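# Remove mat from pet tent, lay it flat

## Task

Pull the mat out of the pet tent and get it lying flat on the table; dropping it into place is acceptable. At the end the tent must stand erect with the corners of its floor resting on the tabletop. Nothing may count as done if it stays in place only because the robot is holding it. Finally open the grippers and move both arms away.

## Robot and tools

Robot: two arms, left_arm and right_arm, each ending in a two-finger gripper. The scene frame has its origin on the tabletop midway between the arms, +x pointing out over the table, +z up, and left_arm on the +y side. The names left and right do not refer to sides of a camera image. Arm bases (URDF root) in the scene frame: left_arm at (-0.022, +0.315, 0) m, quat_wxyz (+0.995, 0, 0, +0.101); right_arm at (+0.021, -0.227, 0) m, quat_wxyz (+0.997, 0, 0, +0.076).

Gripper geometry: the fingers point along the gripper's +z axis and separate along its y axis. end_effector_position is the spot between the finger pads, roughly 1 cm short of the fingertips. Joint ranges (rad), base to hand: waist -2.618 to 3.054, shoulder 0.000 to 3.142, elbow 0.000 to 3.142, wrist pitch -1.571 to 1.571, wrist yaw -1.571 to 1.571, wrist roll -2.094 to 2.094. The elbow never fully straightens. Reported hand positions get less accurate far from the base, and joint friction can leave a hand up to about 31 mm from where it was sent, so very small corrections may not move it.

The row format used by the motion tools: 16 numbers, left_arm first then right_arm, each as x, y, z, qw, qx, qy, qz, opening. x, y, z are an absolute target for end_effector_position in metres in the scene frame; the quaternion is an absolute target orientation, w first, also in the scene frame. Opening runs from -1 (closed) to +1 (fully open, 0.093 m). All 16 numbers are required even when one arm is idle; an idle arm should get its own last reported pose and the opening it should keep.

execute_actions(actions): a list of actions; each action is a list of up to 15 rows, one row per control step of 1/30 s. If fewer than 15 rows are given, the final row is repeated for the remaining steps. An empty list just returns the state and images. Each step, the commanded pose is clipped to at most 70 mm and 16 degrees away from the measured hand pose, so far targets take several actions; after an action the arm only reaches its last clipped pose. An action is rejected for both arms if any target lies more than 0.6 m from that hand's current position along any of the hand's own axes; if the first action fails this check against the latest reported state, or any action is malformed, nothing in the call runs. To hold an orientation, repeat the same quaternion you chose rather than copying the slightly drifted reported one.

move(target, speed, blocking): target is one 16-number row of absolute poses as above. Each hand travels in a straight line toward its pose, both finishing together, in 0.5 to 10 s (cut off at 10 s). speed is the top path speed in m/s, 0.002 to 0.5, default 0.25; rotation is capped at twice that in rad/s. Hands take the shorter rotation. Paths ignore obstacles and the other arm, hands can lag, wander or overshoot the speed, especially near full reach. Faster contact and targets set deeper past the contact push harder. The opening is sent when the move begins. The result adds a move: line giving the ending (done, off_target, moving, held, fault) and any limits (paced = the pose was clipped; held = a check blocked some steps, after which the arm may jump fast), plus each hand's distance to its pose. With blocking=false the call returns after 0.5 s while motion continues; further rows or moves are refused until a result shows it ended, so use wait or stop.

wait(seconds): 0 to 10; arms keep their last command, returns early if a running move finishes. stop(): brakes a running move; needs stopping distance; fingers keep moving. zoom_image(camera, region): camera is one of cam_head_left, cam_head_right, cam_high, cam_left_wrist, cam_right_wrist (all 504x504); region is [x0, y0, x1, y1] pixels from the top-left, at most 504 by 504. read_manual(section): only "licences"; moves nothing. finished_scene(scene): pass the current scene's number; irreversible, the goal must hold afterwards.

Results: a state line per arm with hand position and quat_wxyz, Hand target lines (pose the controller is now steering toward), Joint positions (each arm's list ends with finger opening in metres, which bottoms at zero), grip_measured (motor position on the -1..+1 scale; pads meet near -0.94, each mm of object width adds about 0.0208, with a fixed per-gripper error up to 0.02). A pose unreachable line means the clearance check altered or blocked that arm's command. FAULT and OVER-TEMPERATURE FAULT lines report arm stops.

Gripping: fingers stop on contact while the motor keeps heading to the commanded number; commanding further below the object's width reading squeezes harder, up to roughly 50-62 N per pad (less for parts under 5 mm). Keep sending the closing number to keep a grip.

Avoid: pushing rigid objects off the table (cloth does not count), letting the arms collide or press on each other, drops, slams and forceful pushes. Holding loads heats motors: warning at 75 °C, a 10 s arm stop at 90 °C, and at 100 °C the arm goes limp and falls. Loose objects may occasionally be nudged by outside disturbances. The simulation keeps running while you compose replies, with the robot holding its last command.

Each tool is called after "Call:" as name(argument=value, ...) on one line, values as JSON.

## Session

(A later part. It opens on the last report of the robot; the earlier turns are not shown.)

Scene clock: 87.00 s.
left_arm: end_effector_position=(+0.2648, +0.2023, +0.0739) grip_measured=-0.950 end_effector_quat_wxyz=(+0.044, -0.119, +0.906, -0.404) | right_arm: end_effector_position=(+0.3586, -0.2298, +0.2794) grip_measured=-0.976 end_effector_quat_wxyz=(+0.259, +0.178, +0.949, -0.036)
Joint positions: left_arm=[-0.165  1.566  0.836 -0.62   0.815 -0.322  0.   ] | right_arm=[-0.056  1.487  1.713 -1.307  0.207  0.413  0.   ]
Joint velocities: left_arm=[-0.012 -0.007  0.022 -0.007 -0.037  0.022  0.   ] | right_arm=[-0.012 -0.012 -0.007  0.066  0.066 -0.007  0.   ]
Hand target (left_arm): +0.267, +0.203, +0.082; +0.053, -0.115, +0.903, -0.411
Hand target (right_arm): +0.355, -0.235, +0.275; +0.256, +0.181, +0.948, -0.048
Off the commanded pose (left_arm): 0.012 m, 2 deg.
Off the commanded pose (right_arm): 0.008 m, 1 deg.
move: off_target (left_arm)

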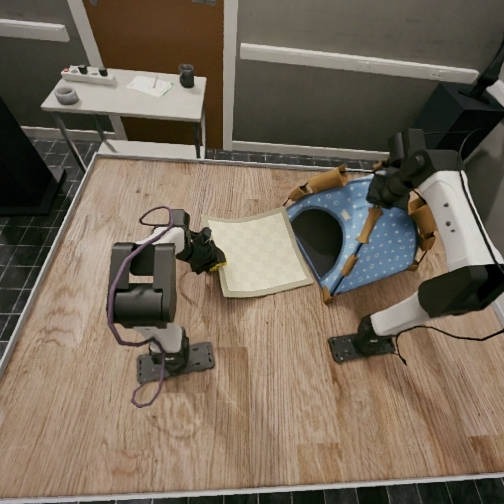

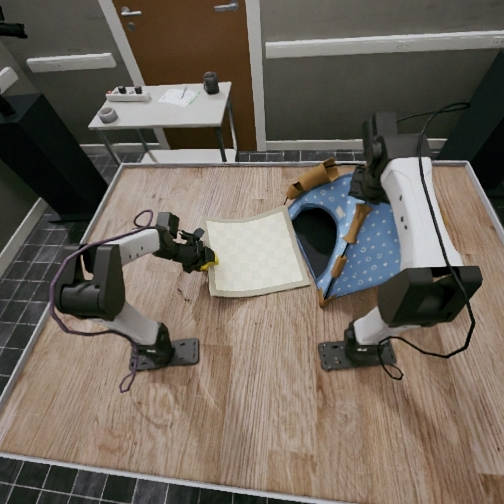

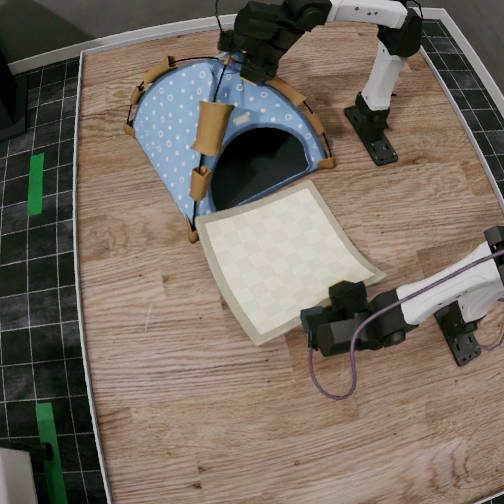

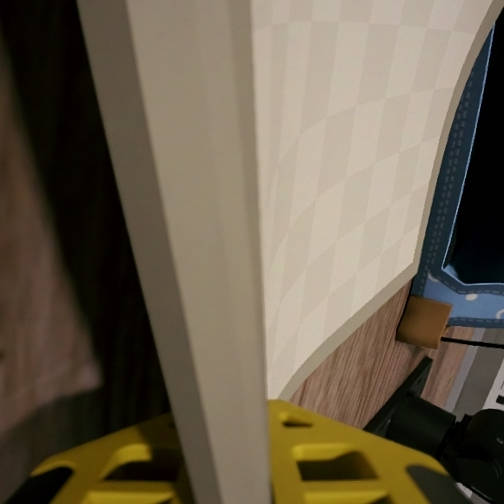

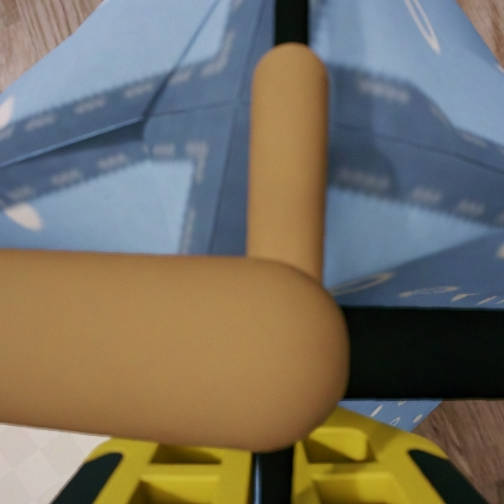

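Call:
move(target=[0.28,0.28,0.05,0.054,-0.117,0.898,-0.419,-1,0.355,-0.235,0.29,0.256,0.181,0.945,-0.048,0.3], speed=0.1)

Call:
move(target=[0.28,0.34,0.06,0.054,-0.117,0.898,-0.419,0.2,0.34,-0.25,0.36,0.35,0.1,0.93,-0.03,0.3], speed=0.15)

Call:
move(target=[0.28,0.36,0.18,0.054,-0.117,0.898,-0.419,0.2,0.34,-0.25,0.38,0.45,0.05,0.89,0,0.3])

Scene clock: 92.47 s.
left_arm: end_effector_position=(+0.2719, +0.2796, +0.0454) grip_measured=-0.950 end_effector_quat_wxyz=(+0.049, -0.118, +0.903, -0.411) | right_arm: end_effector_position=(+0.3539, -0.2319, +0.2901) grip_measured=+0.298 end_effector_quat_wxyz=(+0.261, +0.179, +0.948, -0.040)
Joint positions: left_arm=[ 0.122  1.78   0.942 -0.817  0.85   0.102  0.   ] | right_arm=[-0.056  1.487  1.758 -1.349  0.217  0.413  0.059]
Joint velocities: left_arm=[ 0.007 -0.017 -0.007 -0.007  0.007  0.051  0.   ] | right_arm=[ 0.002  0.007 -0.017  0.037 -0.022 -0.007 -0.   ]
Hand target (left_arm): +0.278, +0.282, +0.049; +0.052, -0.117, +0.901, -0.416
Hand target (right_arm): +0.355, -0.235, +0.290; +0.257, +0.181, +0.948, -0.048
Off the commanded pose (left_arm): 0.009 m, 1 deg.
Off the commanded pose (right_arm): 0.003 m, 1 deg.
move: done

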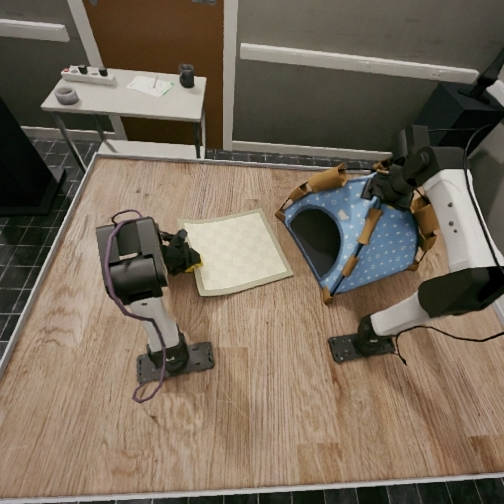

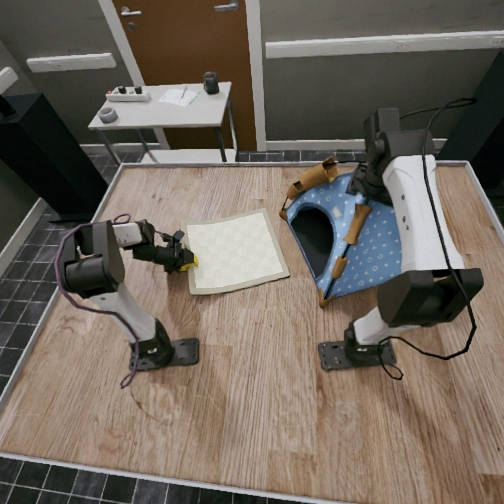

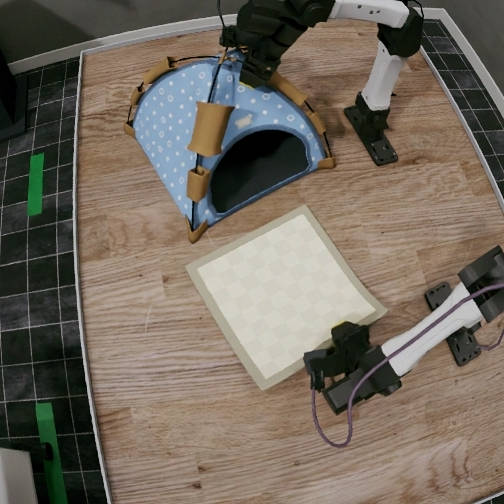

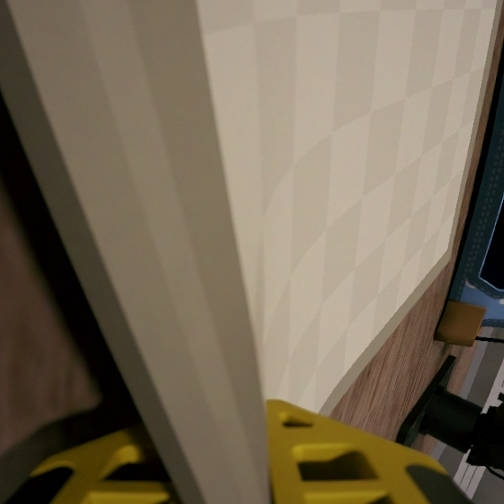

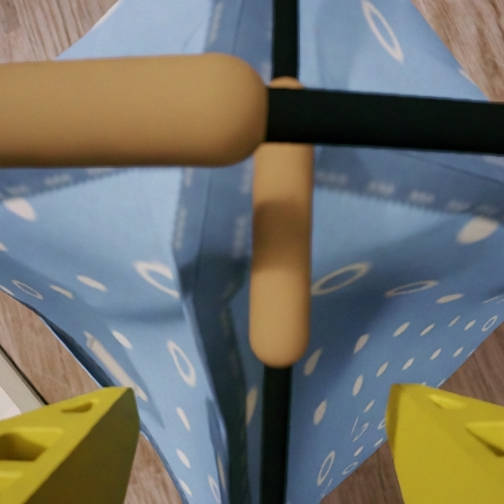

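Scene clock: 93.80 s.
left_arm: end_effector_position=(+0.2732, +0.3357, +0.0589) grip_measured=+0.198 end_effector_quat_wxyz=(+0.052, -0.118, +0.898, -0.421) | right_arm: end_effector_position=(+0.3411, -0.2498, +0.3552) grip_measured=+0.298 end_effector_quat_wxyz=(+0.346, +0.103, +0.932, -0.036)
Joint positions: left_arm=[ 0.306  1.894  1.13  -1.099  0.838  0.378  0.055] | right_arm=[-0.147  1.399  1.876 -1.349  0.142  0.172  0.059]
Joint velocities: left_arm=[-0.002 -0.002  0.022 -0.066 -0.022  0.037 -0.   ] | right_arm=[ 0.007  0.002  0.012 -0.022  0.022 -0.051 -0.001]
Hand target (left_arm): +0.277, +0.341, +0.059; +0.052, -0.117, +0.900, -0.418
Hand target (right_arm): +0.338, -0.250, +0.360; +0.350, +0.101, +0.931, -0.032
Off the commanded pose (left_arm): 0.008 m, 0 deg.
Off the commanded pose (right_arm): 0.005 m, 1 deg.
move: done

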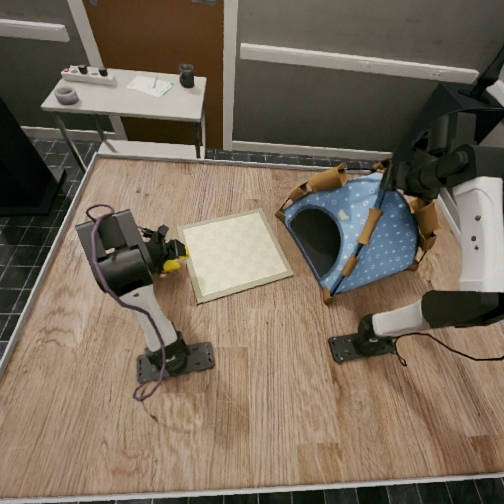

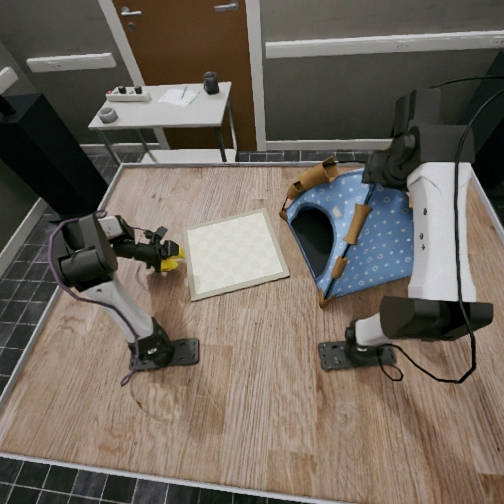

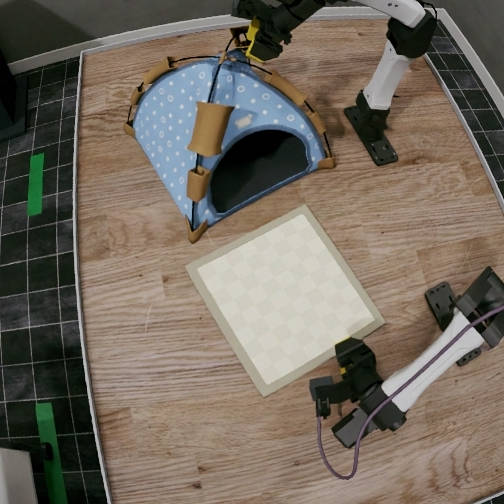

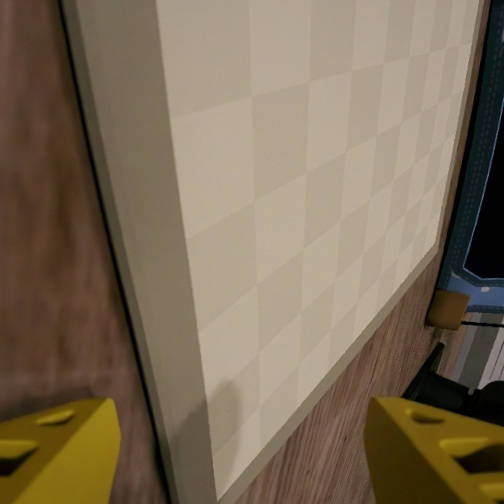

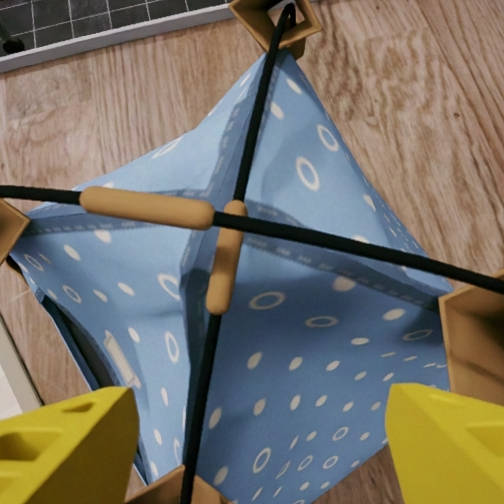

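Scene clock: 94.97 s.
left_arm: end_effector_position=(+0.2777, +0.3552, +0.1698) grip_measured=+0.198 end_effector_quat_wxyz=(+0.061, -0.129, +0.897, -0.418) | right_arm: end_effector_position=(+0.3411, -0.2495, +0.3869) grip_measured=+0.298 end_effector_quat_wxyz=(+0.456, +0.053, +0.888, -0.004)
Joint positions: left_arm=[ 0.357  1.805  1.479 -1.551  0.831  0.408  0.055] | right_arm=[-0.221  1.237  1.712 -1.099 -0.001  0.05   0.059]
Joint velocities: left_arm=[ 0.007  0.007  0.007 -0.007 -0.095  0.007  0.001] | right_arm=[-0.017  0.002 -0.027 -0.081  0.022 -0.022 -0.   ]
Hand target (left_arm): +0.277, +0.359, +0.180; +0.073, -0.128, +0.900, -0.409
Hand target (right_arm): +0.339, -0.250, +0.381; +0.450, +0.051, +0.891, -0.001
Off the commanded pose (left_arm): 0.012 m, 2 deg.
Off the commanded pose (right_arm): 0.007 m, 1 deg.
joint sent to its limit (left arm) — the command would take joint 4 (wrist pitch) past its lower limit, so that joint was sent only as far as its limit.
move: off_target (left_arm)

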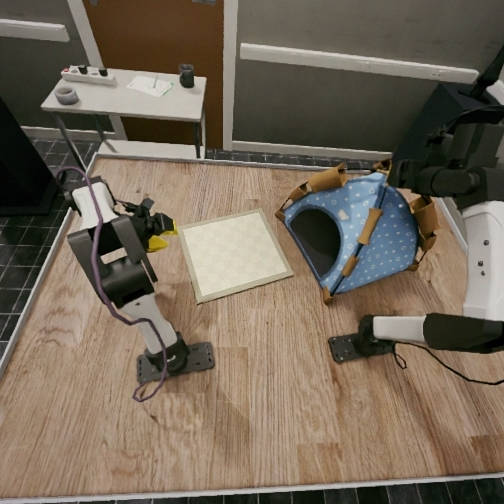

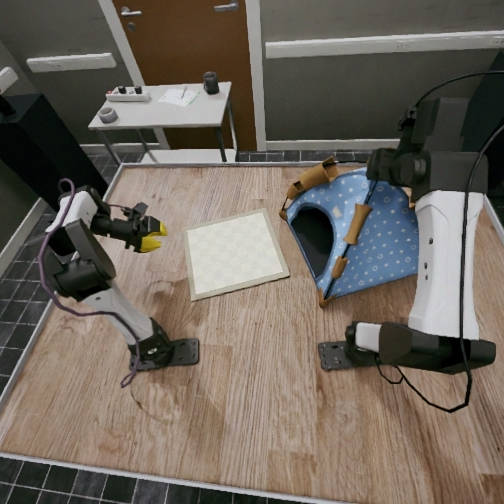

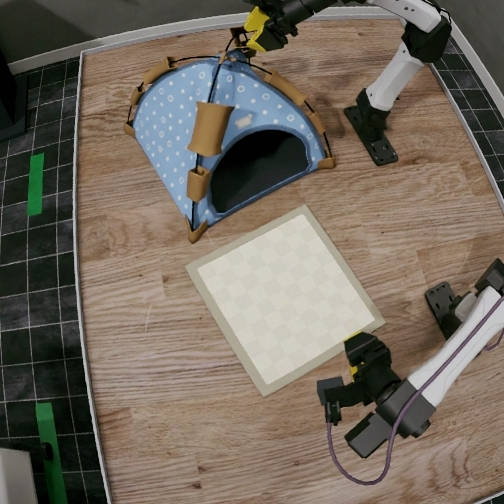

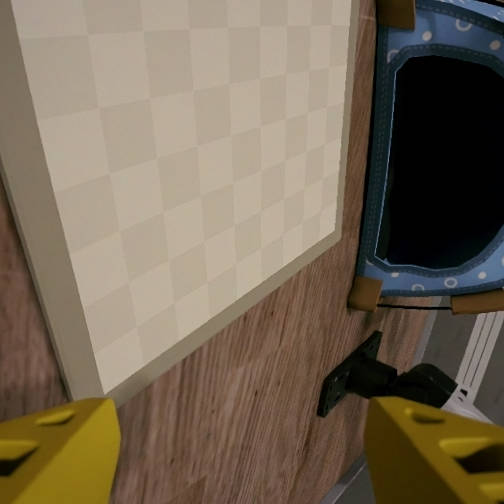

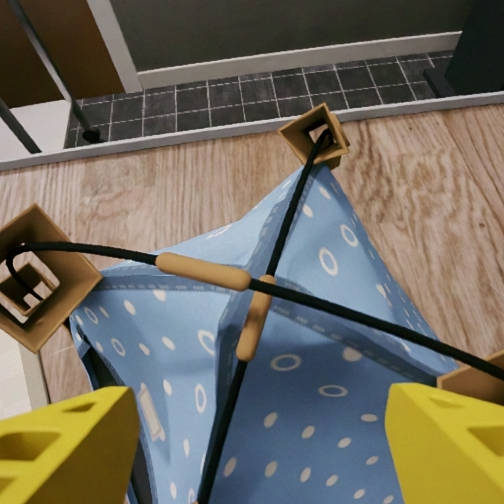

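Call:
finished_scene(scene=2)

The scene is finished: the task was done.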